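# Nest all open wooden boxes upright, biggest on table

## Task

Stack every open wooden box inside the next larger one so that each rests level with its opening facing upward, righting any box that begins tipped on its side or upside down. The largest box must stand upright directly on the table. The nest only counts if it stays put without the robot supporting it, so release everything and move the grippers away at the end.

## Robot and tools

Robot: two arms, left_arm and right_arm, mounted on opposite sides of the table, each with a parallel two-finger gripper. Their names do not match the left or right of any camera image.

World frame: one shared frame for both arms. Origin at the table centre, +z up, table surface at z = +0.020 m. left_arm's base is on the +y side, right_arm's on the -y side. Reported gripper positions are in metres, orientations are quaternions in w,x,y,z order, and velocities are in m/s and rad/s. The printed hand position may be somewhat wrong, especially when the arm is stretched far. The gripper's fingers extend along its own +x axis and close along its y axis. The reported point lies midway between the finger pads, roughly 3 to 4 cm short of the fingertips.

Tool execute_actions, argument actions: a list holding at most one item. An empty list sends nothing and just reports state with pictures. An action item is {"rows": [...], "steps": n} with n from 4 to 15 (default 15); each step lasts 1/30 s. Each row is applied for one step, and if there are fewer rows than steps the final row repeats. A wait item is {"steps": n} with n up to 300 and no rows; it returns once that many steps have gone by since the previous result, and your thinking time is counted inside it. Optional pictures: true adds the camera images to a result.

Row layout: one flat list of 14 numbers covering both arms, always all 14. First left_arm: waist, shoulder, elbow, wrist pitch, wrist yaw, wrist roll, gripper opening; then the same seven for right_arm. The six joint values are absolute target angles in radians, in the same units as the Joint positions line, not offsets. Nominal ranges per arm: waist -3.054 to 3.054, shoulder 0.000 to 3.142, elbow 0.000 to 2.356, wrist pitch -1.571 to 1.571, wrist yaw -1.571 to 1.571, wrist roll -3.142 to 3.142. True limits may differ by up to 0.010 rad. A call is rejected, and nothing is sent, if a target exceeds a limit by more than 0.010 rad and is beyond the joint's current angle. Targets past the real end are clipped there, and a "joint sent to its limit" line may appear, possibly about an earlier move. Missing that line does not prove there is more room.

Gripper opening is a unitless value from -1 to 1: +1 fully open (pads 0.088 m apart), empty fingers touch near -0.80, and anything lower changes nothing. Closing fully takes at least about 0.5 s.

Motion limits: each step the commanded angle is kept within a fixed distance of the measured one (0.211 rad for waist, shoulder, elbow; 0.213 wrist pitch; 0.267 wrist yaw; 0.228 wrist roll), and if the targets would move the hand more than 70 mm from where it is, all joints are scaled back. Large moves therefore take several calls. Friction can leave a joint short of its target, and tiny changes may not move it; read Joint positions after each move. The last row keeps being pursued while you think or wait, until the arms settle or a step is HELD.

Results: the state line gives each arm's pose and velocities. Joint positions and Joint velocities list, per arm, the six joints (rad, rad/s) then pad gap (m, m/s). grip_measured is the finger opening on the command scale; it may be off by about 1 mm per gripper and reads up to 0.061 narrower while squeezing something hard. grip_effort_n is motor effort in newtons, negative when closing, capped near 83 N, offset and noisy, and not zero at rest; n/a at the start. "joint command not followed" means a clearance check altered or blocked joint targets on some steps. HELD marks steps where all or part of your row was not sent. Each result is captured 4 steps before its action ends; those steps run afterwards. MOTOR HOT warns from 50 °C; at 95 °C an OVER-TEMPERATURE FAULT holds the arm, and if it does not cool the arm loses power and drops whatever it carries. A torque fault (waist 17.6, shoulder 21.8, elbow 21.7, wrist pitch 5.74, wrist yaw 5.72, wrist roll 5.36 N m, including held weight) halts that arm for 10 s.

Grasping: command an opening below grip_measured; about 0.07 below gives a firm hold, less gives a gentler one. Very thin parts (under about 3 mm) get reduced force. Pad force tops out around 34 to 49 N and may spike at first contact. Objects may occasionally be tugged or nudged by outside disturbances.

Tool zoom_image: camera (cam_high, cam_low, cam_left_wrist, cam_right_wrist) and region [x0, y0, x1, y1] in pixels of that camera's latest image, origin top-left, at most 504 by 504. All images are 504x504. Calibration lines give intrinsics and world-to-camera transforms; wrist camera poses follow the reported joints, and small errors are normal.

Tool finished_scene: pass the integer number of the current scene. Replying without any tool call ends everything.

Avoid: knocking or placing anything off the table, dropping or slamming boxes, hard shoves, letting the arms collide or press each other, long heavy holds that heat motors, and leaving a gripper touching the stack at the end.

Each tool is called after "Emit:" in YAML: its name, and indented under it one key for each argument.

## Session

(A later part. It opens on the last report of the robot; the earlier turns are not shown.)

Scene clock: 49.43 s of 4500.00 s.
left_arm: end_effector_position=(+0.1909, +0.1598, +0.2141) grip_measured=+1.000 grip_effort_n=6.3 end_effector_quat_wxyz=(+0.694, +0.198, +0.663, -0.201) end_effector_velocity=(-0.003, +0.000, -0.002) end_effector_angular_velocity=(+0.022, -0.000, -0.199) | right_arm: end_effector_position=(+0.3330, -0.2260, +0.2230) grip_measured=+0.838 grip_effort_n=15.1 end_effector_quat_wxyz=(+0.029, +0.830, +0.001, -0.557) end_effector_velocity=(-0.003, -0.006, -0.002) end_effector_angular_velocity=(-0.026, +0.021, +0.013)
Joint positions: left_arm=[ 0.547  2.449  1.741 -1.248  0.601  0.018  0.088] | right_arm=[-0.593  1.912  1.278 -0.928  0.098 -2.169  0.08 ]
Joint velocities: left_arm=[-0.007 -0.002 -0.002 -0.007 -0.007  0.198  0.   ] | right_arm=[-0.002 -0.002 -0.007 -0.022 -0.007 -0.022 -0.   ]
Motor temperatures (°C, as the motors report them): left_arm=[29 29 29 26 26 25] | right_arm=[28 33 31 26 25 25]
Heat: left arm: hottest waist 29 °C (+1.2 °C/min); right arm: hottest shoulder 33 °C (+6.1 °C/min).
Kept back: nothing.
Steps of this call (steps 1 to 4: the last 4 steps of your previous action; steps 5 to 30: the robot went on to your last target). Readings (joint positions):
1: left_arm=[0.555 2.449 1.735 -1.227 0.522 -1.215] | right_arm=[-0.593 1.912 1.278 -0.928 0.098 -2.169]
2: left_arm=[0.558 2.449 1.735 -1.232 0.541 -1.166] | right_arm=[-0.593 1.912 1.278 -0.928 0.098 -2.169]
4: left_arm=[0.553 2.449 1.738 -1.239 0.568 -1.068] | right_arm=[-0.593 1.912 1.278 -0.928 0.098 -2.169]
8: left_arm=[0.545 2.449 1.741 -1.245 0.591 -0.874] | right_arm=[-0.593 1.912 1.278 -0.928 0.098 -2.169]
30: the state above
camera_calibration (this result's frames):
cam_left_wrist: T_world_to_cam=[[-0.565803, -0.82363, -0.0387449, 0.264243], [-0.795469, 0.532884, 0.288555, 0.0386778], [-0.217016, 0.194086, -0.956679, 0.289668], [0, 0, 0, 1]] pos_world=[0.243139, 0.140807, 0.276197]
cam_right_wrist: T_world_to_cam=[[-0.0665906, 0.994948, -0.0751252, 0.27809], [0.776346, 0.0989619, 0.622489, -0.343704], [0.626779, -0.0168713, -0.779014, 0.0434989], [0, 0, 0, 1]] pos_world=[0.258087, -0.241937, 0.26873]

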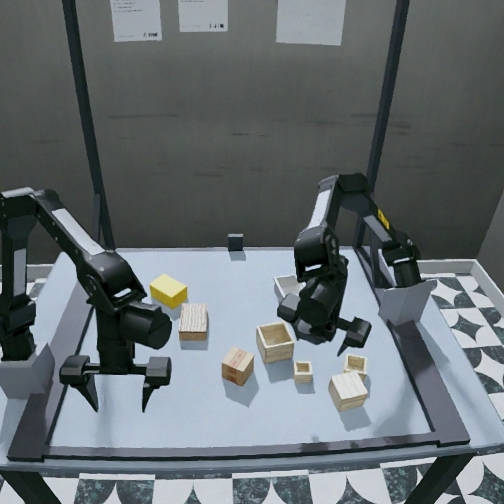

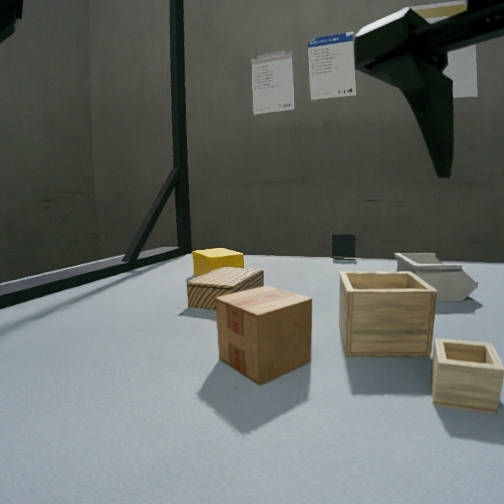

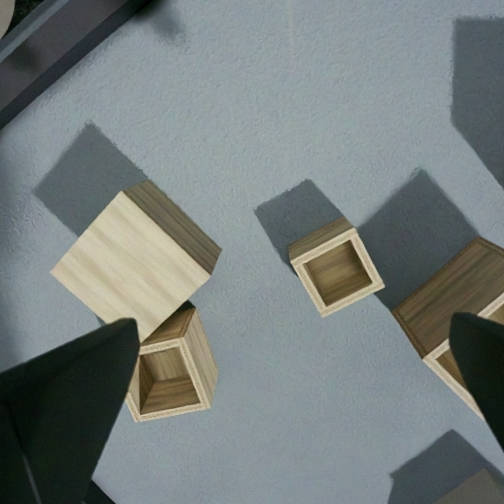

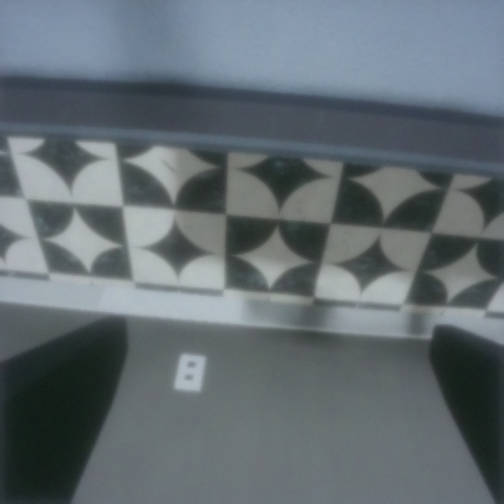

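Emit:
execute_actions:
  actions:
    - {"rows":[[0.63,2.55,1.43,-0.94,0.58,0.56,1,-0.593,1.912,1.278,-0.928,0.098,-2.169,0.84]]}

Emit:
execute_actions:
  actions:
    - {"steps":15}
  pictures: true

Scene clock: 51.47 s of 4500.00 s.
left_arm: end_effector_position=(+0.2202, +0.2381, +0.1440) grip_measured=+1.000 grip_effort_n=6.3 end_effector_quat_wxyz=(+0.634, +0.306, +0.638, -0.312) end_effector_velocity=(-0.015, +0.062, -0.072) end_effector_angular_velocity=(+0.040, +0.086, -0.608) | right_arm: end_effector_position=(+0.3330, -0.2260, +0.2230) grip_measured=+0.838 grip_effort_n=15.1 end_effector_quat_wxyz=(+0.029, +0.830, +0.001, -0.557) end_effector_velocity=(-0.000, -0.003, +0.000) end_effector_angular_velocity=(-0.003, +0.010, -0.001)
Joint positions: left_arm=[ 0.626  2.547  1.458 -0.975  0.582  0.469  0.088] | right_arm=[-0.593  1.912  1.278 -0.928  0.098 -2.169  0.08 ]
Joint velocities: left_arm=[ 0.007  0.061 -0.276  0.212 -0.007  0.681  0.   ] | right_arm=[-0.007 -0.002 -0.002 -0.007 -0.007 -0.007  0.   ]
Motor temperatures (°C, as the motors report them): left_arm=[30 29 29 26 26 25] | right_arm=[28 33 32 26 25 25]
Heat: left arm: hottest waist 30 °C (+2.3 °C/min); right arm: hottest shoulder 33 °C (+5.8 °C/min).
Steps of this call (steps 1 to 30: the robot went on to your last target; steps 31 to 50: nothing new was sent; steps 51 to 61: the first 11 steps of this action). Readings (joint positions):
51: left_arm=[0.548 2.452 1.728 -1.232 0.602 0.066] | right_arm=[-0.593 1.912 1.278 -0.928 0.098 -2.169]
52: left_arm=[0.553 2.453 1.702 -1.192 0.602 0.107] | right_arm=[-0.593 1.912 1.278 -0.928 0.098 -2.169]
54: left_arm=[0.573 2.467 1.644 -1.123 0.600 0.180] | right_arm=[-0.593 1.912 1.278 -0.928 0.098 -2.169]
58: left_arm=[0.616 2.523 1.509 -1.012 0.585 0.359] | right_arm=[-0.593 1.912 1.278 -0.928 0.098 -2.169]
61: the state above

Scene clock: 51.97 s of 4500.00 s.
left_arm: end_effector_position=(+0.2215, +0.2407, +0.1396) grip_measured=+1.000 grip_effort_n=6.3 end_effector_quat_wxyz=(+0.622, +0.335, +0.620, -0.340) end_effector_velocity=(-0.007, +0.003, -0.002) end_effector_angular_velocity=(+0.006, +0.028, +0.023) | right_arm: end_effector_position=(+0.3330, -0.2260, +0.2230) grip_measured=+0.838 grip_effort_n=15.1 end_effector_quat_wxyz=(+0.029, +0.830, +0.001, -0.557) end_effector_velocity=(-0.003, +0.001, +0.000) end_effector_angular_velocity=(+0.001, +0.021, +0.021)
Joint positions: left_arm=[ 0.626  2.547  1.437 -0.943  0.582  0.556  0.088] | right_arm=[-0.593  1.912  1.278 -0.928  0.098 -2.169  0.08 ]
Joint velocities: left_arm=[-0.002 -0.002 -0.012 -0.022  0.007 -0.007  0.   ] | right_arm=[-0.002 -0.002  0.002 -0.007 -0.022 -0.022 -0.   ]
Motor temperatures (°C, as the motors report them): left_arm=[30 29 29 26 26 25] | right_arm=[28 33 32 26 25 25]
Heat: left arm: hottest waist 30 °C (+2.3 °C/min); right arm: hottest shoulder 33 °C (+5.8 °C/min).
Kept back: nothing.
Steps of this call (steps 1 to 4: the last 4 steps of your previous action; steps 5 to 15: the robot went on to your last target). Readings (joint positions):
1: left_arm=[0.626 2.547 1.451 -0.967 0.582 0.490] | right_arm=[-0.593 1.912 1.278 -0.928 0.098 -2.169]
2: left_arm=[0.626 2.547 1.447 -0.961 0.582 0.506] | right_arm=[-0.593 1.912 1.278 -0.928 0.098 -2.169]
4: left_arm=[0.626 2.547 1.446 -0.951 0.582 0.528] | right_arm=[-0.593 1.912 1.278 -0.928 0.098 -2.169]
8: left_arm=[0.626 2.547 1.439 -0.946 0.582 0.547] | right_arm=[-0.593 1.912 1.278 -0.928 0.098 -2.169]
15: the state above
camera_calibration (this result's frames):
cam_left_wrist: T_world_to_cam=[[-0.855154, -0.517866, -0.0229397, 0.33353], [-0.496519, 0.805583, 0.323271, -0.095259], [-0.148932, 0.287837, -0.946028, 0.17021], [0, 0, 0, 1]] pos_world=[0.263271, 0.200471, 0.199469]
cam_right_wrist: T_world_to_cam=[[-0.0665906, 0.994948, -0.0751252, 0.27809], [0.776346, 0.0989619, 0.622489, -0.343704], [0.626779, -0.0168713, -0.779014, 0.0434989], [0, 0, 0, 1]] pos_world=[0.258087, -0.241937, 0.26873]

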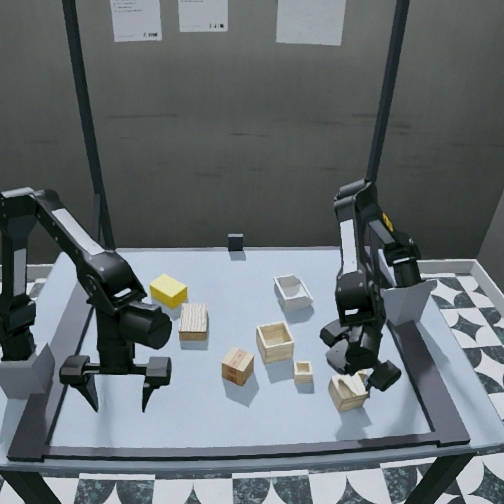

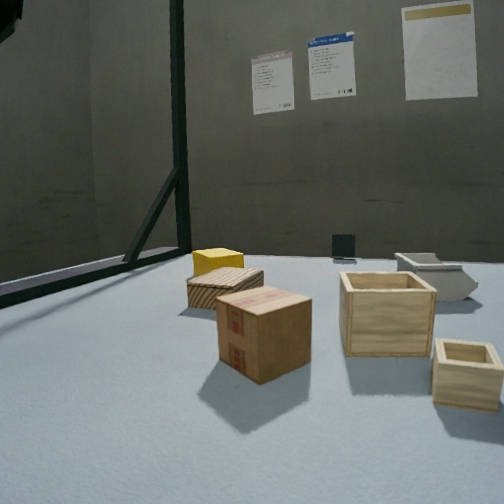

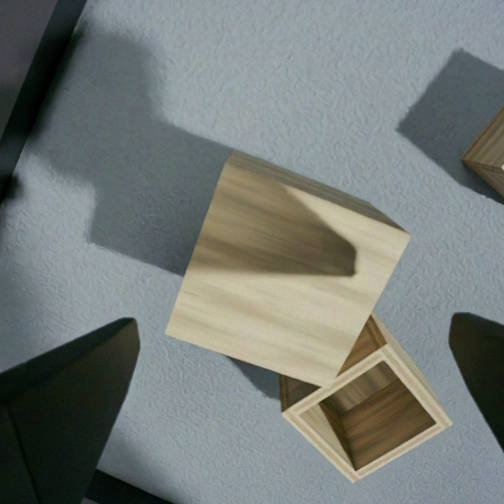

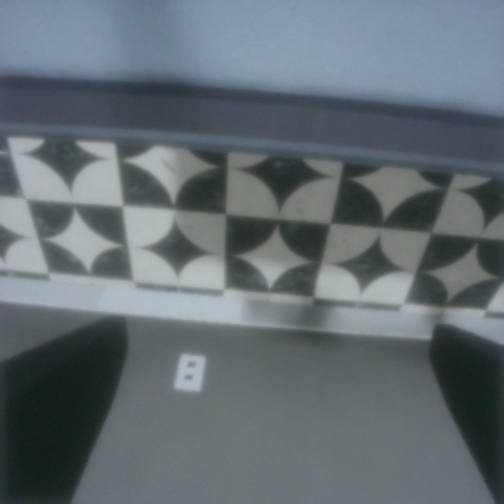

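Emit:
execute_actions:
  actions:
    - {"rows":[[0.62,2.55,1.43,-0.94,0.58,-0.72,1,-0.593,1.912,1.278,-0.928,0.098,-2.169,0.84]]}

Emit:
execute_actions:
  actions:
    - {"steps":15}

Emit:
execute_actions:
  actions:
    - {"rows":[[0.505,2.655,1.297,-0.621,0.626,-0.72,1,-0.593,1.912,1.278,-0.928,0.098,-2.169,0.84]]}

Emit:
execute_actions:
  actions:
    - {"steps":10}
  pictures: true

Scene clock: 52.73 s of 4500.00 s.
left_arm: end_effector_position=(+0.2205, +0.2398, +0.1382) grip_measured=+1.000 grip_effort_n=6.3 end_effector_quat_wxyz=(+0.686, +0.169, +0.687, -0.173) end_effector_velocity=(-0.004, -0.002, -0.001) end_effector_angular_velocity=(+0.004, +0.018, +1.456) | right_arm: end_effector_position=(+0.3330, -0.2260, +0.2230) grip_measured=+0.838 grip_effort_n=15.1 end_effector_quat_wxyz=(+0.029, +0.830, +0.001, -0.557) end_effector_velocity=(-0.004, +0.000, -0.001) end_effector_angular_velocity=(-0.004, +0.023, +0.025)
Joint positions: left_arm=[ 0.621  2.547  1.435 -0.942  0.582  0.044  0.088] | right_arm=[-0.593  1.912  1.278 -0.928  0.098 -2.169  0.08 ]
Joint velocities: left_arm=[-0.007 -0.002 -0.002 -0.007  0.007 -1.458  0.   ] | right_arm=[ 0.002 -0.002 -0.002 -0.007 -0.022 -0.022 -0.   ]
Motor temperatures (°C, as the motors report them): left_arm=[30 29 29 26 26 25] | right_arm=[28 33 32 26 25 25]
Heat: left arm: hottest waist 30 °C (+2.3 °C/min); right arm: hottest shoulder 33 °C (+5.7 °C/min).
Steps of this call (steps 1 to 12: the robot went on to your last target; steps 13 to 23: the first 11 steps of this action). Readings (joint positions):
13: left_arm=[0.626 2.547 1.436 -0.942 0.582 0.534] | right_arm=[-0.593 1.912 1.278 -0.928 0.098 -2.169]
14: left_arm=[0.625 2.547 1.436 -0.942 0.582 0.481] | right_arm=[-0.593 1.912 1.278 -0.928 0.098 -2.169]
16: left_arm=[0.624 2.547 1.436 -0.942 0.582 0.384] | right_arm=[-0.593 1.912 1.278 -0.928 0.098 -2.169]
20: left_arm=[0.621 2.547 1.435 -0.942 0.582 0.190] | right_arm=[-0.593 1.912 1.278 -0.928 0.098 -2.169]
23: the state above

Scene clock: 53.23 s of 4500.00 s.
left_arm: end_effector_position=(+0.2205, +0.2398, +0.1382) grip_measured=+1.000 grip_effort_n=6.3 end_effector_quat_wxyz=(-0.703, +0.071, -0.705, -0.067) end_effector_velocity=(-0.002, +0.001, -0.000) end_effector_angular_velocity=(+0.012, +0.006, +0.625) | right_arm: end_effector_position=(+0.3330, -0.2260, +0.2230) grip_measured=+0.838 grip_effort_n=15.6 end_effector_quat_wxyz=(+0.029, +0.830, +0.001, -0.557) end_effector_velocity=(+0.000, -0.003, +0.000) end_effector_angular_velocity=(-0.017, -0.002, +0.015)
Joint positions: left_arm=[ 0.621  2.547  1.435 -0.942  0.582 -0.639  0.088] | right_arm=[-0.593  1.912  1.278 -0.928  0.098 -2.169  0.08 ]
Joint velocities: left_arm=[-0.002 -0.002 -0.002 -0.007 -0.007 -0.623  0.   ] | right_arm=[-0.002 -0.002 -0.002 -0.007  0.007 -0.022 -0.   ]
Motor temperatures (°C, as the motors report them): left_arm=[30 29 29 26 26 25] | right_arm=[28 33 32 26 25 25]
Heat: left arm: hottest waist 30 °C (+2.3 °C/min); right arm: hottest shoulder 33 °C (+5.6 °C/min).
Kept back: nothing.
Steps of this call (steps 1 to 4: the last 4 steps of your previous action; steps 5 to 15: the robot went on to your last target). Readings (joint positions):
1: left_arm=[0.621 2.547 1.435 -0.942 0.582 -0.004] | right_arm=[-0.593 1.912 1.278 -0.928 0.098 -2.169]
2: left_arm=[0.621 2.547 1.435 -0.942 0.582 -0.053] | right_arm=[-0.593 1.912 1.278 -0.928 0.098 -2.169]
4: left_arm=[0.621 2.547 1.435 -0.942 0.582 -0.151] | right_arm=[-0.593 1.912 1.278 -0.928 0.098 -2.169]
8: left_arm=[0.621 2.547 1.435 -0.942 0.582 -0.345] | right_arm=[-0.593 1.912 1.278 -0.928 0.098 -2.169]
15: the state above

Scene clock: 53.60 s of 4500.00 s.
left_arm: end_effector_position=(+0.2213, +0.2446, +0.0643) grip_measured=+1.000 grip_effort_n=5.8 end_effector_quat_wxyz=(+0.707, -0.051, +0.703, +0.051) end_effector_velocity=(+0.045, -0.027, -0.001) end_effector_angular_velocity=(-0.114, -0.196, -0.158) | right_arm: end_effector_position=(+0.3330, -0.2260, +0.2230) grip_measured=+0.838 grip_effort_n=14.7 end_effector_quat_wxyz=(+0.029, +0.830, +0.001, -0.557) end_effector_velocity=(+0.001, +0.002, +0.002) end_effector_angular_velocity=(+0.012, +0.000, +0.009)
Joint positions: left_arm=[ 0.51   2.645  1.307 -0.642  0.62  -0.712  0.088] | right_arm=[-0.593  1.912  1.278 -0.928  0.098 -2.169  0.08 ]
Joint velocities: left_arm=[-0.002  0.002 -0.002  0.286 -0.007 -0.007  0.   ] | right_arm=[-0.002 -0.002  0.002  0.007 -0.007 -0.007 -0.   ]
Motor temperatures (°C, as the motors report them): left_arm=[30 29 29 26 26 25] | right_arm=[28 33 32 26 25 25]
Heat: left arm: hottest waist 30 °C (+2.2 °C/min); right arm: hottest shoulder 33 °C (+5.6 °C/min).
Steps of this call (steps 1 to 11: the first 11 steps of this action). Readings (joint positions):
1: left_arm=[0.618 2.552 1.425 -0.922 0.583 -0.658] | right_arm=[-0.593 1.912 1.278 -0.928 0.098 -2.169]
2: left_arm=[0.608 2.558 1.405 -0.873 0.590 -0.669] | right_arm=[-0.593 1.912 1.278 -0.928 0.098 -2.169]
4: left_arm=[0.570 2.585 1.368 -0.783 0.604 -0.688] | right_arm=[-0.593 1.912 1.278 -0.928 0.098 -2.169]
8: left_arm=[0.506 2.643 1.313 -0.681 0.617 -0.708] | right_arm=[-0.593 1.912 1.278 -0.928 0.098 -2.169]
11: the state above

Scene clock: 53.93 s of 4500.00 s.
left_arm: end_effector_position=(+0.2219, +0.2434, +0.0626) grip_measured=+1.000 grip_effort_n=6.3 end_effector_quat_wxyz=(+0.710, -0.050, +0.701, +0.047) end_effector_velocity=(+0.002, +0.002, -0.000) end_effector_angular_velocity=(+0.012, -0.023, +0.010) | right_arm: end_effector_position=(+0.3330, -0.2260, +0.2230) grip_measured=+0.838 grip_effort_n=15.1 end_effector_quat_wxyz=(+0.029, +0.830, +0.001, -0.557) end_effector_velocity=(-0.003, +0.001, +0.002) end_effector_angular_velocity=(+0.011, +0.018, +0.009)
Joint positions: left_arm=[ 0.506  2.645  1.302 -0.625  0.622 -0.717  0.088] | right_arm=[-0.593  1.912  1.278 -0.928  0.098 -2.169  0.08 ]
Joint velocities: left_arm=[-0.002 -0.007 -0.012  0.022 -0.022 -0.022  0.   ] | right_arm=[-0.002 -0.007  0.002 -0.007 -0.022 -0.007  0.   ]
Motor temperatures (°C, as the motors report them): left_arm=[30 29 29 26 26 25] | right_arm=[28 33 32 26 25 25]
Heat: left arm: hottest waist 30 °C (+2.2 °C/min); right arm: hottest shoulder 33 °C (+5.6 °C/min).
Kept back: nothing.
Steps of this call (steps 1 to 4: the last 4 steps of your previous action; steps 5 to 10: the robot went on to your last target). Readings (joint positions):
1: left_arm=[0.510 2.645 1.307 -0.638 0.621 -0.713] | right_arm=[-0.593 1.912 1.278 -0.928 0.098 -2.169]
2: left_arm=[0.510 2.645 1.306 -0.638 0.621 -0.714] | right_arm=[-0.593 1.912 1.278 -0.928 0.098 -2.169]
4: left_arm=[0.508 2.645 1.303 -0.632 0.621 -0.716] | right_arm=[-0.593 1.912 1.278 -0.928 0.098 -2.169]
8: left_arm=[0.506 2.645 1.303 -0.625 0.622 -0.716] | right_arm=[-0.593 1.912 1.278 -0.928 0.098 -2.169]
10: the state above
camera_calibration (this result's frames):
cam_left_wrist: T_world_to_cam=[[0.107199, -0.993961, -0.0234478, 0.235884], [-0.941587, -0.109067, 0.318618, 0.249357], [-0.319252, -0.0120774, -0.947593, 0.207503], [0, 0, 0, 1]] pos_world=[0.275751, 0.264162, 0.12271]
cam_right_wrist: T_world_to_cam=[[-0.0665906, 0.994948, -0.0751252, 0.27809], [0.776346, 0.0989619, 0.622489, -0.343704], [0.626779, -0.0168713, -0.779014, 0.0434989], [0, 0, 0, 1]] pos_world=[0.258087, -0.241937, 0.26873]

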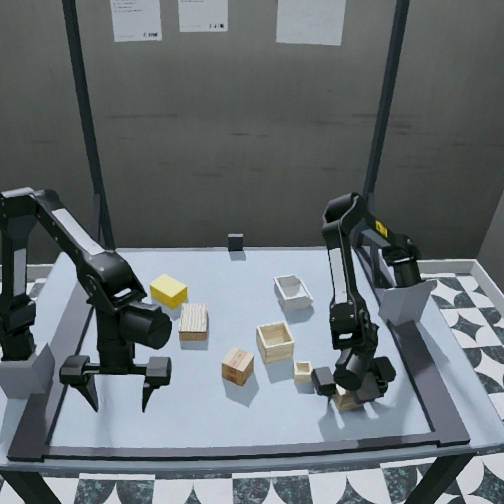

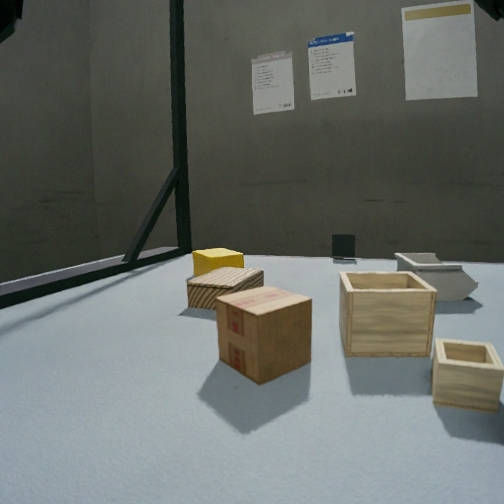

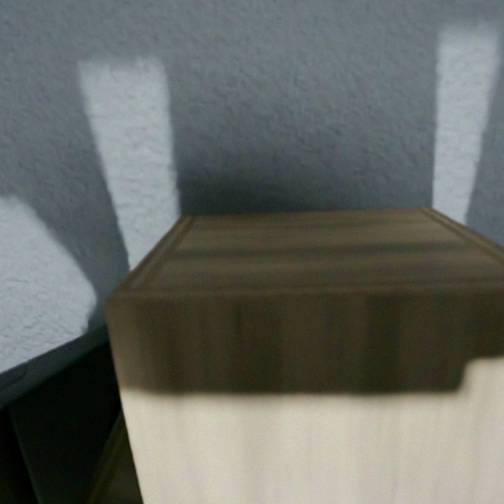

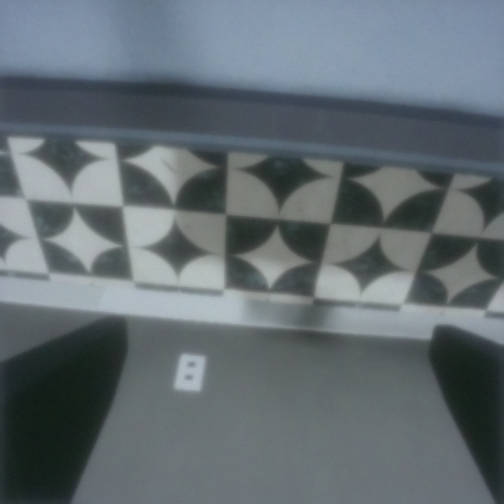

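Emit:
execute_actions:
  actions:
    - {"rows":[[0.505,2.655,1.297,-0.621,0.626,-0.72,0.2,-0.593,1.912,1.278,-0.928,0.098,-2.169,0.84]]}

Emit:
execute_actions:
  actions:
    - {"rows":[[0.6,2.57,1.45,-0.94,0.59,-0.9,0.2,-0.593,1.912,1.278,-0.928,0.098,-2.169,0.84]]}

Emit:
execute_actions:
  actions:
    - {"rows":[[0.49,2.64,1.54,-0.87,0.63,-1.065,0.2,-0.593,1.912,1.278,-0.928,0.098,-2.169,0.84]]}

Emit:
execute_actions:
  actions:
    - {"rows":[[0.43,2.685,1.48,-0.72,0.655,-1.065,0.2,-0.593,1.912,1.278,-0.928,0.098,-2.169,0.84]]}

Emit:
execute_actions:
  actions:
    - {"rows":[[0.422,2.70,1.465,-0.70,0.655,-1.065,0.2,-0.593,1.912,1.278,-0.928,0.098,-2.169,0.84]]}

Emit:
execute_actions:
  actions:
    - {"rows":[[0.422,2.70,1.465,-0.70,0.655,-1.065,1,-0.593,1.912,1.278,-0.928,0.098,-2.169,0.84]]}

Emit:
execute_actions:
  actions:
    - {"rows":[[0.552,2.584,1.603,-1.03,0.605,-1.065,1,-0.593,1.912,1.278,-0.928,0.098,-2.169,0.84]]}

Emit:
execute_actions:
  actions:
    - {"steps":8}
  pictures: true

Scene clock: 55.87 s of 4500.00 s.
left_arm: end_effector_position=(+0.2223, +0.2430, +0.0626) grip_measured=+0.482 grip_effort_n=-83.5 end_effector_quat_wxyz=(+0.710, -0.051, +0.701, +0.046) end_effector_velocity=(-0.007, +0.003, -0.003) end_effector_angular_velocity=(+0.025, +0.017, +0.029) | right_arm: end_effector_position=(+0.3330, -0.2260, +0.2230) grip_measured=+0.838 grip_effort_n=15.1 end_effector_quat_wxyz=(+0.029, +0.830, +0.001, -0.557) end_effector_velocity=(-0.001, -0.000, +0.001) end_effector_angular_velocity=(-0.000, +0.008, +0.005)
Joint positions: left_arm=[ 0.506  2.645  1.302 -0.621  0.624 -0.717  0.063] | right_arm=[-0.593  1.912  1.278 -0.928  0.098 -2.169  0.08 ]
Joint velocities: left_arm=[-0.012 -0.002 -0.007 -0.022 -0.007 -0.022 -0.   ] | right_arm=[-0.002 -0.002  0.002 -0.007 -0.007 -0.007 -0.   ]
Motor temperatures (°C, as the motors report them): left_arm=[30 30 29 26 26 25] | right_arm=[28 33 32 26 25 25]
Heat: left arm: hottest waist 30 °C (+2.1 °C/min); right arm: hottest shoulder 33 °C (+5.4 °C/min).
Steps of this call (steps 1 to 30: the robot went on to your last target; steps 31 to 47: nothing new was sent; steps 48 to 58: the first 11 steps of this action). Readings (joint positions):
48: left_arm=[0.506 2.645 1.302 -0.623 0.622 -0.717] | right_arm=[-0.593 1.912 1.278 -0.928 0.098 -2.169]
49: left_arm=[0.506 2.645 1.302 -0.623 0.622 -0.717] | right_arm=[-0.593 1.912 1.278 -0.928 0.098 -2.169]
51: left_arm=[0.506 2.645 1.302 -0.623 0.623 -0.717] | right_arm=[-0.593 1.912 1.278 -0.928 0.098 -2.169]
55: left_arm=[0.506 2.645 1.302 -0.621 0.624 -0.717] | right_arm=[-0.593 1.912 1.278 -0.928 0.098 -2.169]
58: the state above

Scene clock: 56.37 s of 4500.00 s.
left_arm: end_effector_position=(+0.2222, +0.2365, +0.1249) grip_measured=+0.482 grip_effort_n=-83.5 end_effector_quat_wxyz=(-0.686, +0.150, -0.696, -0.149) end_effector_velocity=(-0.029, +0.011, +0.004) end_effector_angular_velocity=(+0.092, +0.119, +0.179) | right_arm: end_effector_position=(+0.3330, -0.2260, +0.2230) grip_measured=+0.838 grip_effort_n=15.6 end_effector_quat_wxyz=(+0.029, +0.830, +0.001, -0.557) end_effector_velocity=(+0.001, +0.000, +0.002) end_effector_angular_velocity=(+0.007, +0.001, +0.018)
Joint positions: left_arm=[ 0.597  2.579  1.44  -0.914  0.597 -0.887  0.063] | right_arm=[-0.593  1.912  1.278 -0.928  0.098 -2.169  0.08 ]
Joint velocities: left_arm=[-0.012 -0.002  0.027 -0.198 -0.022 -0.095 -0.   ] | right_arm=[-0.007 -0.007 -0.002  0.007 -0.007 -0.022  0.   ]
Motor temperatures (°C, as the motors report them): left_arm=[30 30 29 26 26 25] | right_arm=[28 33 32 26 25 25]
Heat: left arm: hottest waist 30 °C (+2.1 °C/min); right arm: hottest shoulder 33 °C (+5.3 °C/min).
Steps of this call (steps 1 to 4: the last 4 steps of your previous action; steps 5 to 15: the first 11 steps of this action). Readings (joint positions):
5: left_arm=[0.508 2.643 1.314 -0.643 0.624 -0.737] | right_arm=[-0.593 1.912 1.278 -0.928 0.098 -2.169]
6: left_arm=[0.516 2.643 1.339 -0.699 0.618 -0.778] | right_arm=[-0.593 1.912 1.278 -0.928 0.098 -2.169]
8: left_arm=[0.547 2.632 1.378 -0.785 0.606 -0.829] | right_arm=[-0.593 1.912 1.278 -0.928 0.098 -2.169]
12: left_arm=[0.593 2.588 1.428 -0.885 0.599 -0.874] | right_arm=[-0.593 1.912 1.278 -0.928 0.098 -2.169]
15: the state above

Scene clock: 56.87 s of 4500.00 s.
left_arm: end_effector_position=(+0.2231, +0.1971, +0.1022) grip_measured=+0.482 grip_effort_n=-83.5 end_effector_quat_wxyz=(-0.690, +0.158, -0.687, -0.165) end_effector_velocity=(+0.015, +0.013, -0.009) end_effector_angular_velocity=(+0.012, -0.007, +0.122) | right_arm: end_effector_position=(+0.3330, -0.2260, +0.2230) grip_measured=+0.838 grip_effort_n=15.1 end_effector_quat_wxyz=(+0.029, +0.830, +0.001, -0.557) end_effector_velocity=(-0.000, -0.001, -0.000) end_effector_angular_velocity=(-0.013, -0.002, +0.006)
Joint positions: left_arm=[ 0.484  2.625  1.527 -0.876  0.625 -1.052  0.063] | right_arm=[-0.593  1.912  1.278 -0.928  0.098 -2.169  0.08 ]
Joint velocities: left_arm=[ 0.022  0.051  0.012  0.022 -0.022 -0.095 -0.   ] | right_arm=[ 0.002  0.002  0.002 -0.007  0.007 -0.007 -0.   ]
Motor temperatures (°C, as the motors report them): left_arm=[30 30 29 26 26 25] | right_arm=[28 33 32 26 25 25]
Heat: left arm: hottest waist 30 °C (+2.1 °C/min); right arm: hottest shoulder 33 °C (+5.3 °C/min).
Steps of this call (steps 1 to 4: the last 4 steps of your previous action; steps 5 to 15: the first 11 steps of this action). Readings (joint positions):
5: left_arm=[0.594 2.581 1.448 -0.932 0.594 -0.914] | right_arm=[-0.593 1.912 1.278 -0.928 0.098 -2.169]
6: left_arm=[0.583 2.589 1.463 -0.922 0.596 -0.953] | right_arm=[-0.593 1.912 1.278 -0.928 0.098 -2.169]
8: left_arm=[0.545 2.607 1.498 -0.889 0.610 -0.998] | right_arm=[-0.593 1.912 1.278 -0.928 0.098 -2.169]
12: left_arm=[0.489 2.619 1.523 -0.879 0.624 -1.040] | right_arm=[-0.593 1.912 1.278 -0.928 0.098 -2.169]
15: the state above

Scene clock: 57.37 s of 4500.00 s.
left_arm: end_effector_position=(+0.2252, +0.1950, +0.0653) grip_measured=+0.482 grip_effort_n=-83.5 end_effector_quat_wxyz=(-0.696, +0.139, -0.691, -0.140) end_effector_velocity=(+0.011, -0.010, +0.004) end_effector_angular_velocity=(-0.047, -0.045, -0.019) | right_arm: end_effector_position=(+0.3330, -0.2260, +0.2230) grip_measured=+0.838 grip_effort_n=15.1 end_effector_quat_wxyz=(+0.029, +0.830, +0.001, -0.557) end_effector_velocity=(-0.002, +0.000, +0.001) end_effector_angular_velocity=(-0.002, +0.008, +0.010)
Joint positions: left_arm=[ 0.426  2.677  1.484 -0.731  0.649 -1.062  0.063] | right_arm=[-0.593  1.912  1.278 -0.928  0.098 -2.169  0.08 ]
Joint velocities: left_arm=[ 0.007 -0.007  0.002  0.066  0.007 -0.022 -0.   ] | right_arm=[ 0.002 -0.002  0.002 -0.007 -0.007 -0.007 -0.   ]
Motor temperatures (°C, as the motors report them): left_arm=[30 30 29 26 26 25] | right_arm=[28 33 32 26 25 25]
Heat: left arm: hottest waist 30 °C (+2.1 °C/min); right arm: hottest shoulder 33 °C (+5.2 °C/min).
Steps of this call (steps 1 to 4: the last 4 steps of your previous action; steps 5 to 15: the first 11 steps of this action). Readings (joint positions):
5: left_arm=[0.485 2.632 1.526 -0.860 0.628 -1.060] | right_arm=[-0.593 1.912 1.278 -0.928 0.098 -2.169]
6: left_arm=[0.480 2.636 1.519 -0.821 0.634 -1.061] | right_arm=[-0.593 1.912 1.278 -0.928 0.098 -2.169]
8: left_arm=[0.461 2.650 1.511 -0.774 0.641 -1.061] | right_arm=[-0.593 1.912 1.278 -0.928 0.098 -2.169]
12: left_arm=[0.429 2.673 1.489 -0.742 0.648 -1.062] | right_arm=[-0.593 1.912 1.278 -0.928 0.098 -2.169]
15: the state above

Scene clock: 57.87 s of 4500.00 s.
left_arm: end_effector_position=(+0.2267, +0.1959, +0.0628) grip_measured=+0.482 grip_effort_n=-83.5 end_effector_quat_wxyz=(-0.697, +0.141, -0.691, -0.135) end_effector_velocity=(-0.002, +0.003, -0.001) end_effector_angular_velocity=(+0.013, +0.004, +0.013) | right_arm: end_effector_position=(+0.3330, -0.2260, +0.2230) grip_measured=+0.838 grip_effort_n=14.7 end_effector_quat_wxyz=(+0.029, +0.830, +0.001, -0.557) end_effector_velocity=(-0.000, -0.002, +0.002) end_effector_angular_velocity=(-0.005, +0.008, +0.014)
Joint positions: left_arm=[ 0.427  2.68   1.473 -0.707  0.654 -1.062  0.063] | right_arm=[-0.593  1.912  1.278 -0.928  0.098 -2.169  0.08 ]
Joint velocities: left_arm=[-0.002 -0.002 -0.007 -0.007 -0.007 -0.007 -0.   ] | right_arm=[-0.007 -0.007 -0.002 -0.007 -0.007 -0.022 -0.   ]
Motor temperatures (°C, as the motors report them): left_arm=[30 30 29 26 26 25] | right_arm=[28 33 32 26 25 25]
Heat: left arm: hottest waist 30 °C (+2.1 °C/min); right arm: hottest shoulder 33 °C (+5.2 °C/min).
Steps of this call (steps 1 to 4: the last 4 steps of your previous action; steps 5 to 15: the first 11 steps of this action). Readings (joint positions):
5: left_arm=[0.426 2.678 1.483 -0.722 0.651 -1.062] | right_arm=[-0.593 1.912 1.278 -0.928 0.098 -2.169]
6: left_arm=[0.426 2.679 1.480 -0.716 0.651 -1.062] | right_arm=[-0.593 1.912 1.278 -0.928 0.098 -2.169]
8: left_arm=[0.426 2.680 1.477 -0.712 0.653 -1.062] | right_arm=[-0.593 1.912 1.278 -0.928 0.098 -2.169]
12: left_arm=[0.427 2.680 1.474 -0.708 0.653 -1.062] | right_arm=[-0.593 1.912 1.278 -0.928 0.098 -2.169]
15: the state above

Scene clock: 58.37 s of 4500.00 s.
left_arm: end_effector_position=(+0.2265, +0.1999, +0.0626) grip_measured=+0.959 grip_effort_n=20.2 end_effector_quat_wxyz=(-0.694, +0.144, -0.692, -0.141) end_effector_velocity=(-0.002, +0.007, +0.000) end_effector_angular_velocity=(+0.029, +0.003, +0.026) | right_arm: end_effector_position=(+0.3330, -0.2260, +0.2230) grip_measured=+0.838 grip_effort_n=14.7 end_effector_quat_wxyz=(+0.029, +0.830, +0.001, -0.557) end_effector_velocity=(+0.002, +0.004, +0.001) end_effector_angular_velocity=(+0.020, -0.005, +0.011)
Joint positions: left_arm=[ 0.433  2.682  1.466 -0.71   0.654 -1.063  0.086] | right_arm=[-0.593  1.912  1.278 -0.928  0.098 -2.169  0.08 ]
Joint velocities: left_arm=[ 0.002 -0.002 -0.007 -0.022 -0.022 -0.007  0.017] | right_arm=[-0.002 -0.002 -0.002  0.022 -0.007 -0.007  0.   ]
Motor temperatures (°C, as the motors report them): left_arm=[30 30 29 26 26 25] | right_arm=[28 33 32 26 25 25]
Heat: left arm: hottest waist 30 °C (+2.1 °C/min); right arm: hottest shoulder 33 °C (+5.1 °C/min).
Steps of this call (steps 1 to 4: the last 4 steps of your previous action; steps 5 to 15: the first 11 steps of this action). Readings (joint positions):
5: left_arm=[0.427 2.680 1.472 -0.705 0.654 -1.062] | right_arm=[-0.593 1.912 1.278 -0.928 0.098 -2.169]
6: left_arm=[0.426 2.680 1.472 -0.702 0.654 -1.062] | right_arm=[-0.593 1.912 1.278 -0.928 0.098 -2.169]
8: left_arm=[0.429 2.681 1.470 -0.708 0.654 -1.063] | right_arm=[-0.593 1.912 1.278 -0.928 0.098 -2.169]
12: left_arm=[0.433 2.682 1.467 -0.710 0.654 -1.063] | right_arm=[-0.593 1.912 1.278 -0.928 0.098 -2.169]
15: the state above

Scene clock: 58.87 s of 4500.00 s.
left_arm: end_effector_position=(+0.2275, +0.1976, +0.1414) grip_measured=+1.000 grip_effort_n=15.6 end_effector_quat_wxyz=(-0.683, +0.192, -0.680, -0.182) end_effector_velocity=(-0.027, -0.001, +0.021) end_effector_angular_velocity=(+0.052, +0.076, +0.083) | right_arm: end_effector_position=(+0.3330, -0.2260, +0.2230) grip_measured=+0.838 grip_effort_n=15.1 end_effector_quat_wxyz=(+0.029, +0.830, +0.001, -0.557) end_effector_velocity=(+0.001, -0.002, +0.002) end_effector_angular_velocity=(-0.008, -0.005, +0.003)
Joint positions: left_arm=[ 0.552  2.591  1.595 -1.001  0.613 -1.063  0.088] | right_arm=[-0.593  1.912  1.278 -0.928  0.098 -2.169  0.08 ]
Joint velocities: left_arm=[-0.002 -0.037  0.051 -0.198 -0.007 -0.022  0.   ] | right_arm=[-0.002 -0.002  0.002 -0.007  0.007 -0.007 -0.   ]
Motor temperatures (°C, as the motors report them): left_arm=[30 30 29 26 26 25] | right_arm=[28 33 32 26 25 25]
Heat: left arm: hottest waist 30 °C (+2.0 °C/min); right arm: hottest shoulder 33 °C (+5.1 °C/min).
Steps of this call (steps 1 to 4: the last 4 steps of your previous action; steps 5 to 15: the first 11 steps of this action). Readings (joint positions):
5: left_arm=[0.436 2.679 1.475 -0.726 0.653 -1.063] | right_arm=[-0.593 1.912 1.278 -0.928 0.098 -2.169]
6: left_arm=[0.444 2.678 1.494 -0.767 0.646 -1.063] | right_arm=[-0.593 1.912 1.278 -0.928 0.098 -2.169]
8: left_arm=[0.477 2.664 1.529 -0.851 0.630 -1.063] | right_arm=[-0.593 1.912 1.278 -0.928 0.098 -2.169]
12: left_arm=[0.540 2.609 1.580 -0.967 0.616 -1.063] | right_arm=[-0.593 1.912 1.278 -0.928 0.098 -2.169]
15: the state above

Scene clock: 59.13 s of 4500.00 s.
left_arm: end_effector_position=(+0.2237, +0.1994, +0.1414) grip_measured=+1.000 grip_effort_n=15.6 end_effector_quat_wxyz=(-0.679, +0.190, -0.683, -0.192) end_effector_velocity=(-0.004, +0.004, -0.002) end_effector_angular_velocity=(+0.019, +0.016, +0.035) | right_arm: end_effector_position=(+0.3330, -0.2260, +0.2230) grip_measured=+0.838 grip_effort_n=15.6 end_effector_quat_wxyz=(+0.029, +0.830, +0.001, -0.557) end_effector_velocity=(-0.002, -0.003, -0.002) end_effector_angular_velocity=(-0.014, +0.013, +0.016)
Joint positions: left_arm=[ 0.55   2.591  1.597 -1.025  0.609 -1.063  0.088] | right_arm=[-0.593  1.912  1.278 -0.928  0.098 -2.169  0.08 ]
Joint velocities: left_arm=[-0.002  0.002 -0.002 -0.022 -0.007 -0.022  0.   ] | right_arm=[-0.002 -0.002 -0.007 -0.007 -0.007 -0.022  0.   ]
Motor temperatures (°C, as the motors report them): left_arm=[30 30 29 26 26 25] | right_arm=[28 33 32 26 25 25]
Heat: left arm: hottest waist 30 °C (+2.0 °C/min); right arm: hottest shoulder 33 °C (+5.1 °C/min).
Kept back: nothing.
Steps of this call (steps 1 to 4: the last 4 steps of your previous action; steps 5 to 8: the robot went on to your last target). Readings (joint positions):
1: left_arm=[0.552 2.591 1.596 -1.008 0.613 -1.063] | right_arm=[-0.593 1.912 1.278 -0.928 0.098 -2.169]
2: left_arm=[0.551 2.591 1.596 -1.013 0.611 -1.063] | right_arm=[-0.593 1.912 1.278 -0.928 0.098 -2.169]
4: left_arm=[0.550 2.591 1.596 -1.021 0.609 -1.063] | right_arm=[-0.593 1.912 1.278 -0.928 0.098 -2.169]
8: the state above
camera_calibration (this result's frames):
cam_left_wrist: T_world_to_cam=[[0.492667, -0.869609, -0.0325508, 0.084125], [-0.814577, -0.474004, 0.334341, 0.263225], [-0.306175, -0.138203, -0.94189, 0.30369], [0, 0, 0, 1]] pos_world=[0.265953, 0.239897, 0.200774]
cam_right_wrist: T_world_to_cam=[[-0.0665906, 0.994948, -0.0751252, 0.27809], [0.776346, 0.0989619, 0.622489, -0.343704], [0.626779, -0.0168713, -0.779014, 0.0434989], [0, 0, 0, 1]] pos_world=[0.258087, -0.241937, 0.26873]

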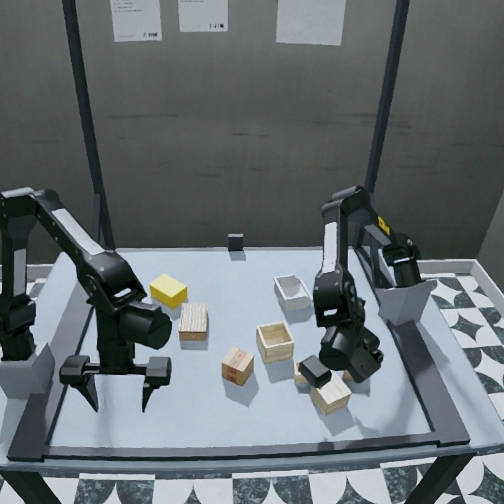

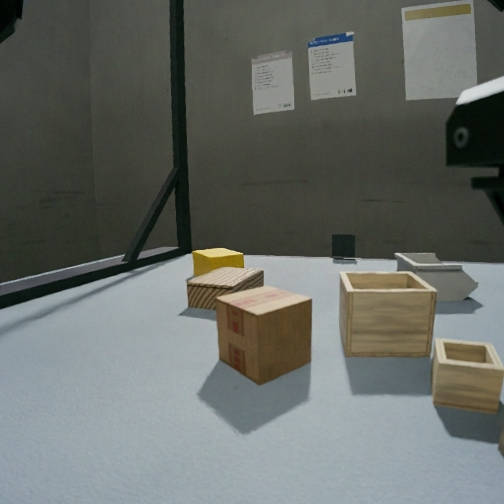

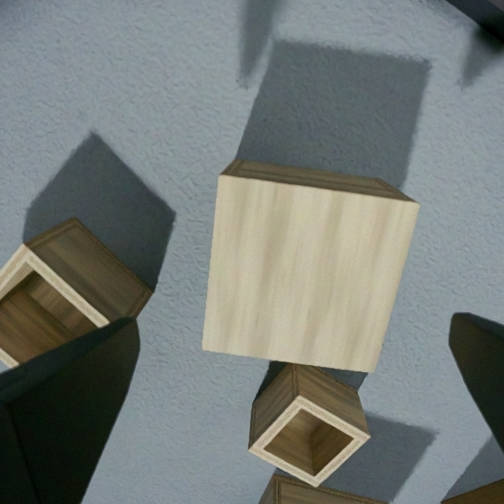

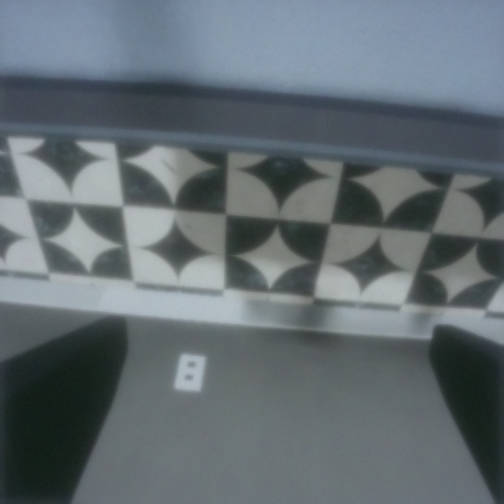

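Emit:
execute_actions:
  actions:
    - {"rows":[[0.1,2.1,1.3,-0.8,0.0,-1.5,1,-0.593,1.912,1.278,-0.928,0.098,-2.169,0.84]]}

Emit:
execute_actions:
  actions:
    - {"steps":12}

Emit:
execute_actions:
  actions:
    - {"rows":[[0.096,2.19,1.13,-0.537,-0.055,-1.5,1,-0.593,1.912,1.278,-0.928,0.098,-2.169,0.84]]}

Emit:
execute_actions:
  actions:
    - {"rows":[[0.102,2.33,1.129,-0.40,-0.055,-1.5,1,-0.593,1.912,1.278,-0.928,0.098,-2.169,0.84]]}
  pictures: true

Scene clock: 60.20 s of 4500.00 s.
left_arm: end_effector_position=(+0.1414, +0.1536, +0.1371) grip_measured=+1.000 grip_effort_n=15.1 end_effector_quat_wxyz=(-0.869, +0.073, -0.443, -0.206) end_effector_velocity=(-0.214, -0.235, +0.123) end_effector_angular_velocity=(-0.083, -0.811, -0.853) | right_arm: end_effector_position=(+0.3330, -0.2260, +0.2230) grip_measured=+0.838 grip_effort_n=14.7 end_effector_quat_wxyz=(+0.029, +0.830, +0.001, -0.557) end_effector_velocity=(-0.001, -0.002, -0.000) end_effector_angular_velocity=(-0.004, +0.010, +0.004)
Joint positions: left_arm=[ 0.135  2.187  1.327 -0.814  0.084 -1.456  0.088] | right_arm=[-0.593  1.912  1.278 -0.928  0.098 -2.169  0.08 ]
Joint velocities: left_arm=[-0.657 -0.906 -0.071  0.125 -0.579 -0.33   0.   ] | right_arm=[-0.002 -0.002 -0.002 -0.007 -0.007 -0.007 -0.   ]
Motor temperatures (°C, as the motors report them): left_arm=[31 30 29 26 26 25] | right_arm=[28 33 32 26 25 25]
Heat: left arm: hottest waist 31 °C (+3.0 °C/min); right arm: hottest shoulder 33 °C (+5.1 °C/min).
Steps of this call (steps 1 to 21: the robot went on to your last target; steps 22 to 32: the first 11 steps of this action). Readings (joint positions):
22: left_arm=[0.544 2.576 1.578 -1.001 0.582 -1.090] | right_arm=[-0.593 1.912 1.278 -0.928 0.098 -2.169]
23: left_arm=[0.522 2.543 1.532 -0.944 0.506 -1.141] | right_arm=[-0.593 1.912 1.278 -0.928 0.098 -2.169]
25: left_arm=[0.441 2.465 1.443 -0.893 0.395 -1.240] | right_arm=[-0.593 1.912 1.278 -0.928 0.098 -2.169]
29: left_arm=[0.241 2.299 1.348 -0.832 0.175 -1.404] | right_arm=[-0.593 1.912 1.278 -0.928 0.098 -2.169]
32: the state above

Scene clock: 60.60 s of 4500.00 s.
left_arm: end_effector_position=(+0.1311, +0.1452, +0.1518) grip_measured=+1.000 grip_effort_n=15.1 end_effector_quat_wxyz=(+0.892, -0.078, +0.404, +0.187) end_effector_velocity=(-0.007, -0.004, -0.001) end_effector_angular_velocity=(-0.007, -0.013, -0.011) | right_arm: end_effector_position=(+0.3330, -0.2260, +0.2230) grip_measured=+0.838 grip_effort_n=14.7 end_effector_quat_wxyz=(+0.029, +0.830, +0.001, -0.557) end_effector_velocity=(+0.001, -0.002, -0.000) end_effector_angular_velocity=(-0.003, +0.010, -0.001)
Joint positions: left_arm=[ 0.103  2.115  1.305 -0.802  0.007 -1.495  0.088] | right_arm=[-0.593  1.912  1.278 -0.928  0.098 -2.169  0.08 ]
Joint velocities: left_arm=[-0.022 -0.017 -0.007  0.007 -0.007 -0.022  0.   ] | right_arm=[-0.007  0.002  0.002 -0.007 -0.007 -0.007 -0.   ]
Motor temperatures (°C, as the motors report them): left_arm=[31 30 29 26 26 25] | right_arm=[28 33 32 26 25 25]
Heat: left arm: hottest waist 31 °C (+3.0 °C/min); right arm: hottest shoulder 33 °C (+5.0 °C/min).
Kept back: nothing.
Steps of this call (steps 1 to 4: the last 4 steps of your previous action; steps 5 to 12: the robot went on to your last target). Readings (joint positions):
1: left_arm=[0.118 2.160 1.326 -0.810 0.066 -1.465] | right_arm=[-0.593 1.912 1.278 -0.928 0.098 -2.169]
2: left_arm=[0.108 2.140 1.325 -0.806 0.052 -1.473] | right_arm=[-0.593 1.912 1.278 -0.928 0.098 -2.169]
4: left_arm=[0.103 2.119 1.321 -0.804 0.031 -1.483] | right_arm=[-0.593 1.912 1.278 -0.928 0.098 -2.169]
8: left_arm=[0.104 2.115 1.308 -0.804 0.013 -1.492] | right_arm=[-0.593 1.912 1.278 -0.928 0.098 -2.169]
12: the state above

Scene clock: 60.97 s of 4500.00 s.
left_arm: end_effector_position=(+0.1616, +0.1781, +0.1133) grip_measured=+1.000 grip_effort_n=15.1 end_effector_quat_wxyz=(+0.904, -0.073, +0.379, +0.185) end_effector_velocity=(+0.023, -0.036, +0.007) end_effector_angular_velocity=(-0.111, -0.117, -0.126) | right_arm: end_effector_position=(+0.3330, -0.2260, +0.2230) grip_measured=+0.838 grip_effort_n=15.6 end_effector_quat_wxyz=(+0.029, +0.830, +0.001, -0.557) end_effector_velocity=(+0.003, -0.003, -0.002) end_effector_angular_velocity=(-0.006, -0.005, -0.002)
Joint positions: left_arm=[ 0.097  2.184  1.139 -0.555 -0.047 -1.497  0.088] | right_arm=[-0.593  1.912  1.278 -0.928  0.098 -2.169  0.08 ]
Joint velocities: left_arm=[-0.002 -0.002 -0.002  0.198 -0.051 -0.007  0.   ] | right_arm=[-0.007  0.002 -0.007  0.007  0.007 -0.007 -0.   ]
Motor temperatures (°C, as the motors report them): left_arm=[31 30 29 26 26 25] | right_arm=[28 33 32 26 25 25]
Heat: left arm: hottest waist 31 °C (+3.0 °C/min); right arm: hottest shoulder 33 °C (+5.0 °C/min).
Steps of this call (steps 1 to 11: the first 11 steps of this action). Readings (joint positions):
1: left_arm=[0.102 2.117 1.290 -0.779 0.001 -1.496] | right_arm=[-0.593 1.912 1.278 -0.928 0.098 -2.169]
2: left_arm=[0.100 2.117 1.259 -0.719 -0.013 -1.496] | right_arm=[-0.593 1.912 1.278 -0.928 0.098 -2.169]
4: left_arm=[0.098 2.136 1.210 -0.647 -0.029 -1.496] | right_arm=[-0.593 1.912 1.278 -0.928 0.098 -2.169]
8: left_arm=[0.097 2.181 1.147 -0.581 -0.042 -1.497] | right_arm=[-0.593 1.912 1.278 -0.928 0.098 -2.169]
11: the state above

Scene clock: 61.47 s of 4500.00 s.
left_arm: end_effector_position=(+0.1903, +0.1894, +0.0799) grip_measured=+1.000 grip_effort_n=15.6 end_effector_quat_wxyz=(+0.905, -0.073, +0.377, +0.184) end_effector_velocity=(+0.008, -0.014, +0.003) end_effector_angular_velocity=(-0.040, -0.046, -0.043) | right_arm: end_effector_position=(+0.3330, -0.2260, +0.2230) grip_measured=+0.838 grip_effort_n=15.1 end_effector_quat_wxyz=(+0.029, +0.830, +0.001, -0.557) end_effector_velocity=(-0.003, -0.001, -0.001) end_effector_angular_velocity=(-0.000, +0.010, -0.005)
Joint positions: left_arm=[ 0.097  2.317  1.128 -0.409 -0.051 -1.498  0.088] | right_arm=[-0.593  1.912  1.278 -0.928  0.098 -2.169  0.08 ]
Joint velocities: left_arm=[-0.002 -0.002  0.002  0.066 -0.022 -0.007  0.   ] | right_arm=[ 0.002 -0.002 -0.002 -0.007 -0.007  0.007 -0.   ]
Motor temperatures (°C, as the motors report them): left_arm=[31 30 29 26 26 25] | right_arm=[28 33 32 26 25 25]
Heat: left arm: hottest waist 31 °C (+3.0 °C/min); right arm: hottest shoulder 33 °C (+5.0 °C/min).
Steps of this call (steps 1 to 4: the last 4 steps of your previous action; steps 5 to 15: the first 11 steps of this action). Readings (joint positions):
5: left_arm=[0.096 2.195 1.136 -0.534 -0.050 -1.498] | right_arm=[-0.593 1.912 1.278 -0.928 0.098 -2.169]
6: left_arm=[0.096 2.213 1.136 -0.496 -0.051 -1.498] | right_arm=[-0.593 1.912 1.278 -0.928 0.098 -2.169]
8: left_arm=[0.096 2.259 1.141 -0.447 -0.051 -1.498] | right_arm=[-0.593 1.912 1.278 -0.928 0.098 -2.169]
12: left_arm=[0.097 2.312 1.128 -0.423 -0.051 -1.498] | right_arm=[-0.593 1.912 1.278 -0.928 0.098 -2.169]
15: the state above
camera_calibration (this result's frames):
cam_left_wrist: T_world_to_cam=[[0.386189, -0.921097, -0.049376, 0.121233], [-0.840058, -0.329092, -0.431279, 0.290434], [0.381, 0.208034, -0.900867, 0.0345428], [0, 0, 0, 1]] pos_world=[0.184001, 0.200061, 0.162362]
cam_right_wrist: T_world_to_cam=[[-0.0665906, 0.994948, -0.0751252, 0.27809], [0.776346, 0.0989619, 0.622489, -0.343704], [0.626779, -0.0168713, -0.779014, 0.0434989], [0, 0, 0, 1]] pos_world=[0.258087, -0.241937, 0.26873]

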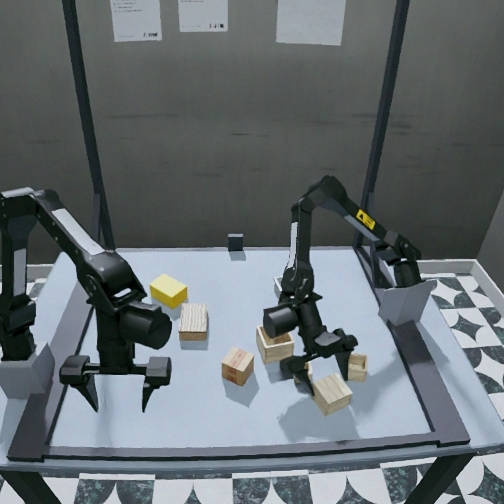

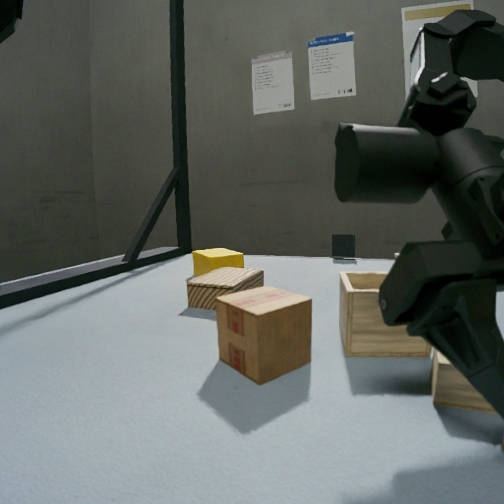

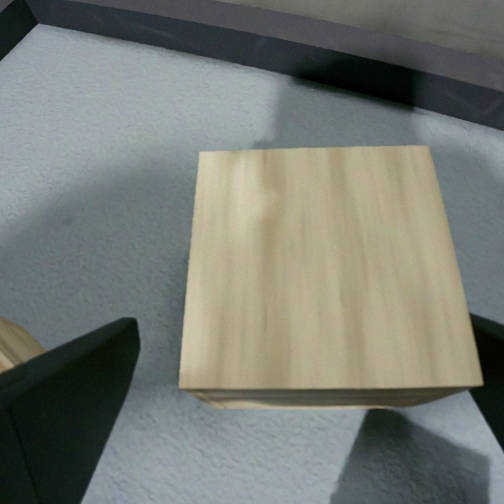

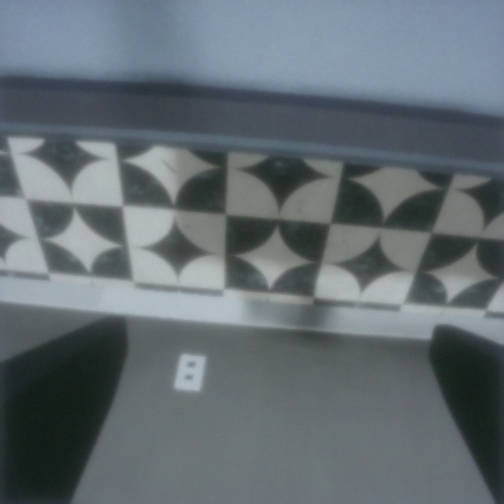

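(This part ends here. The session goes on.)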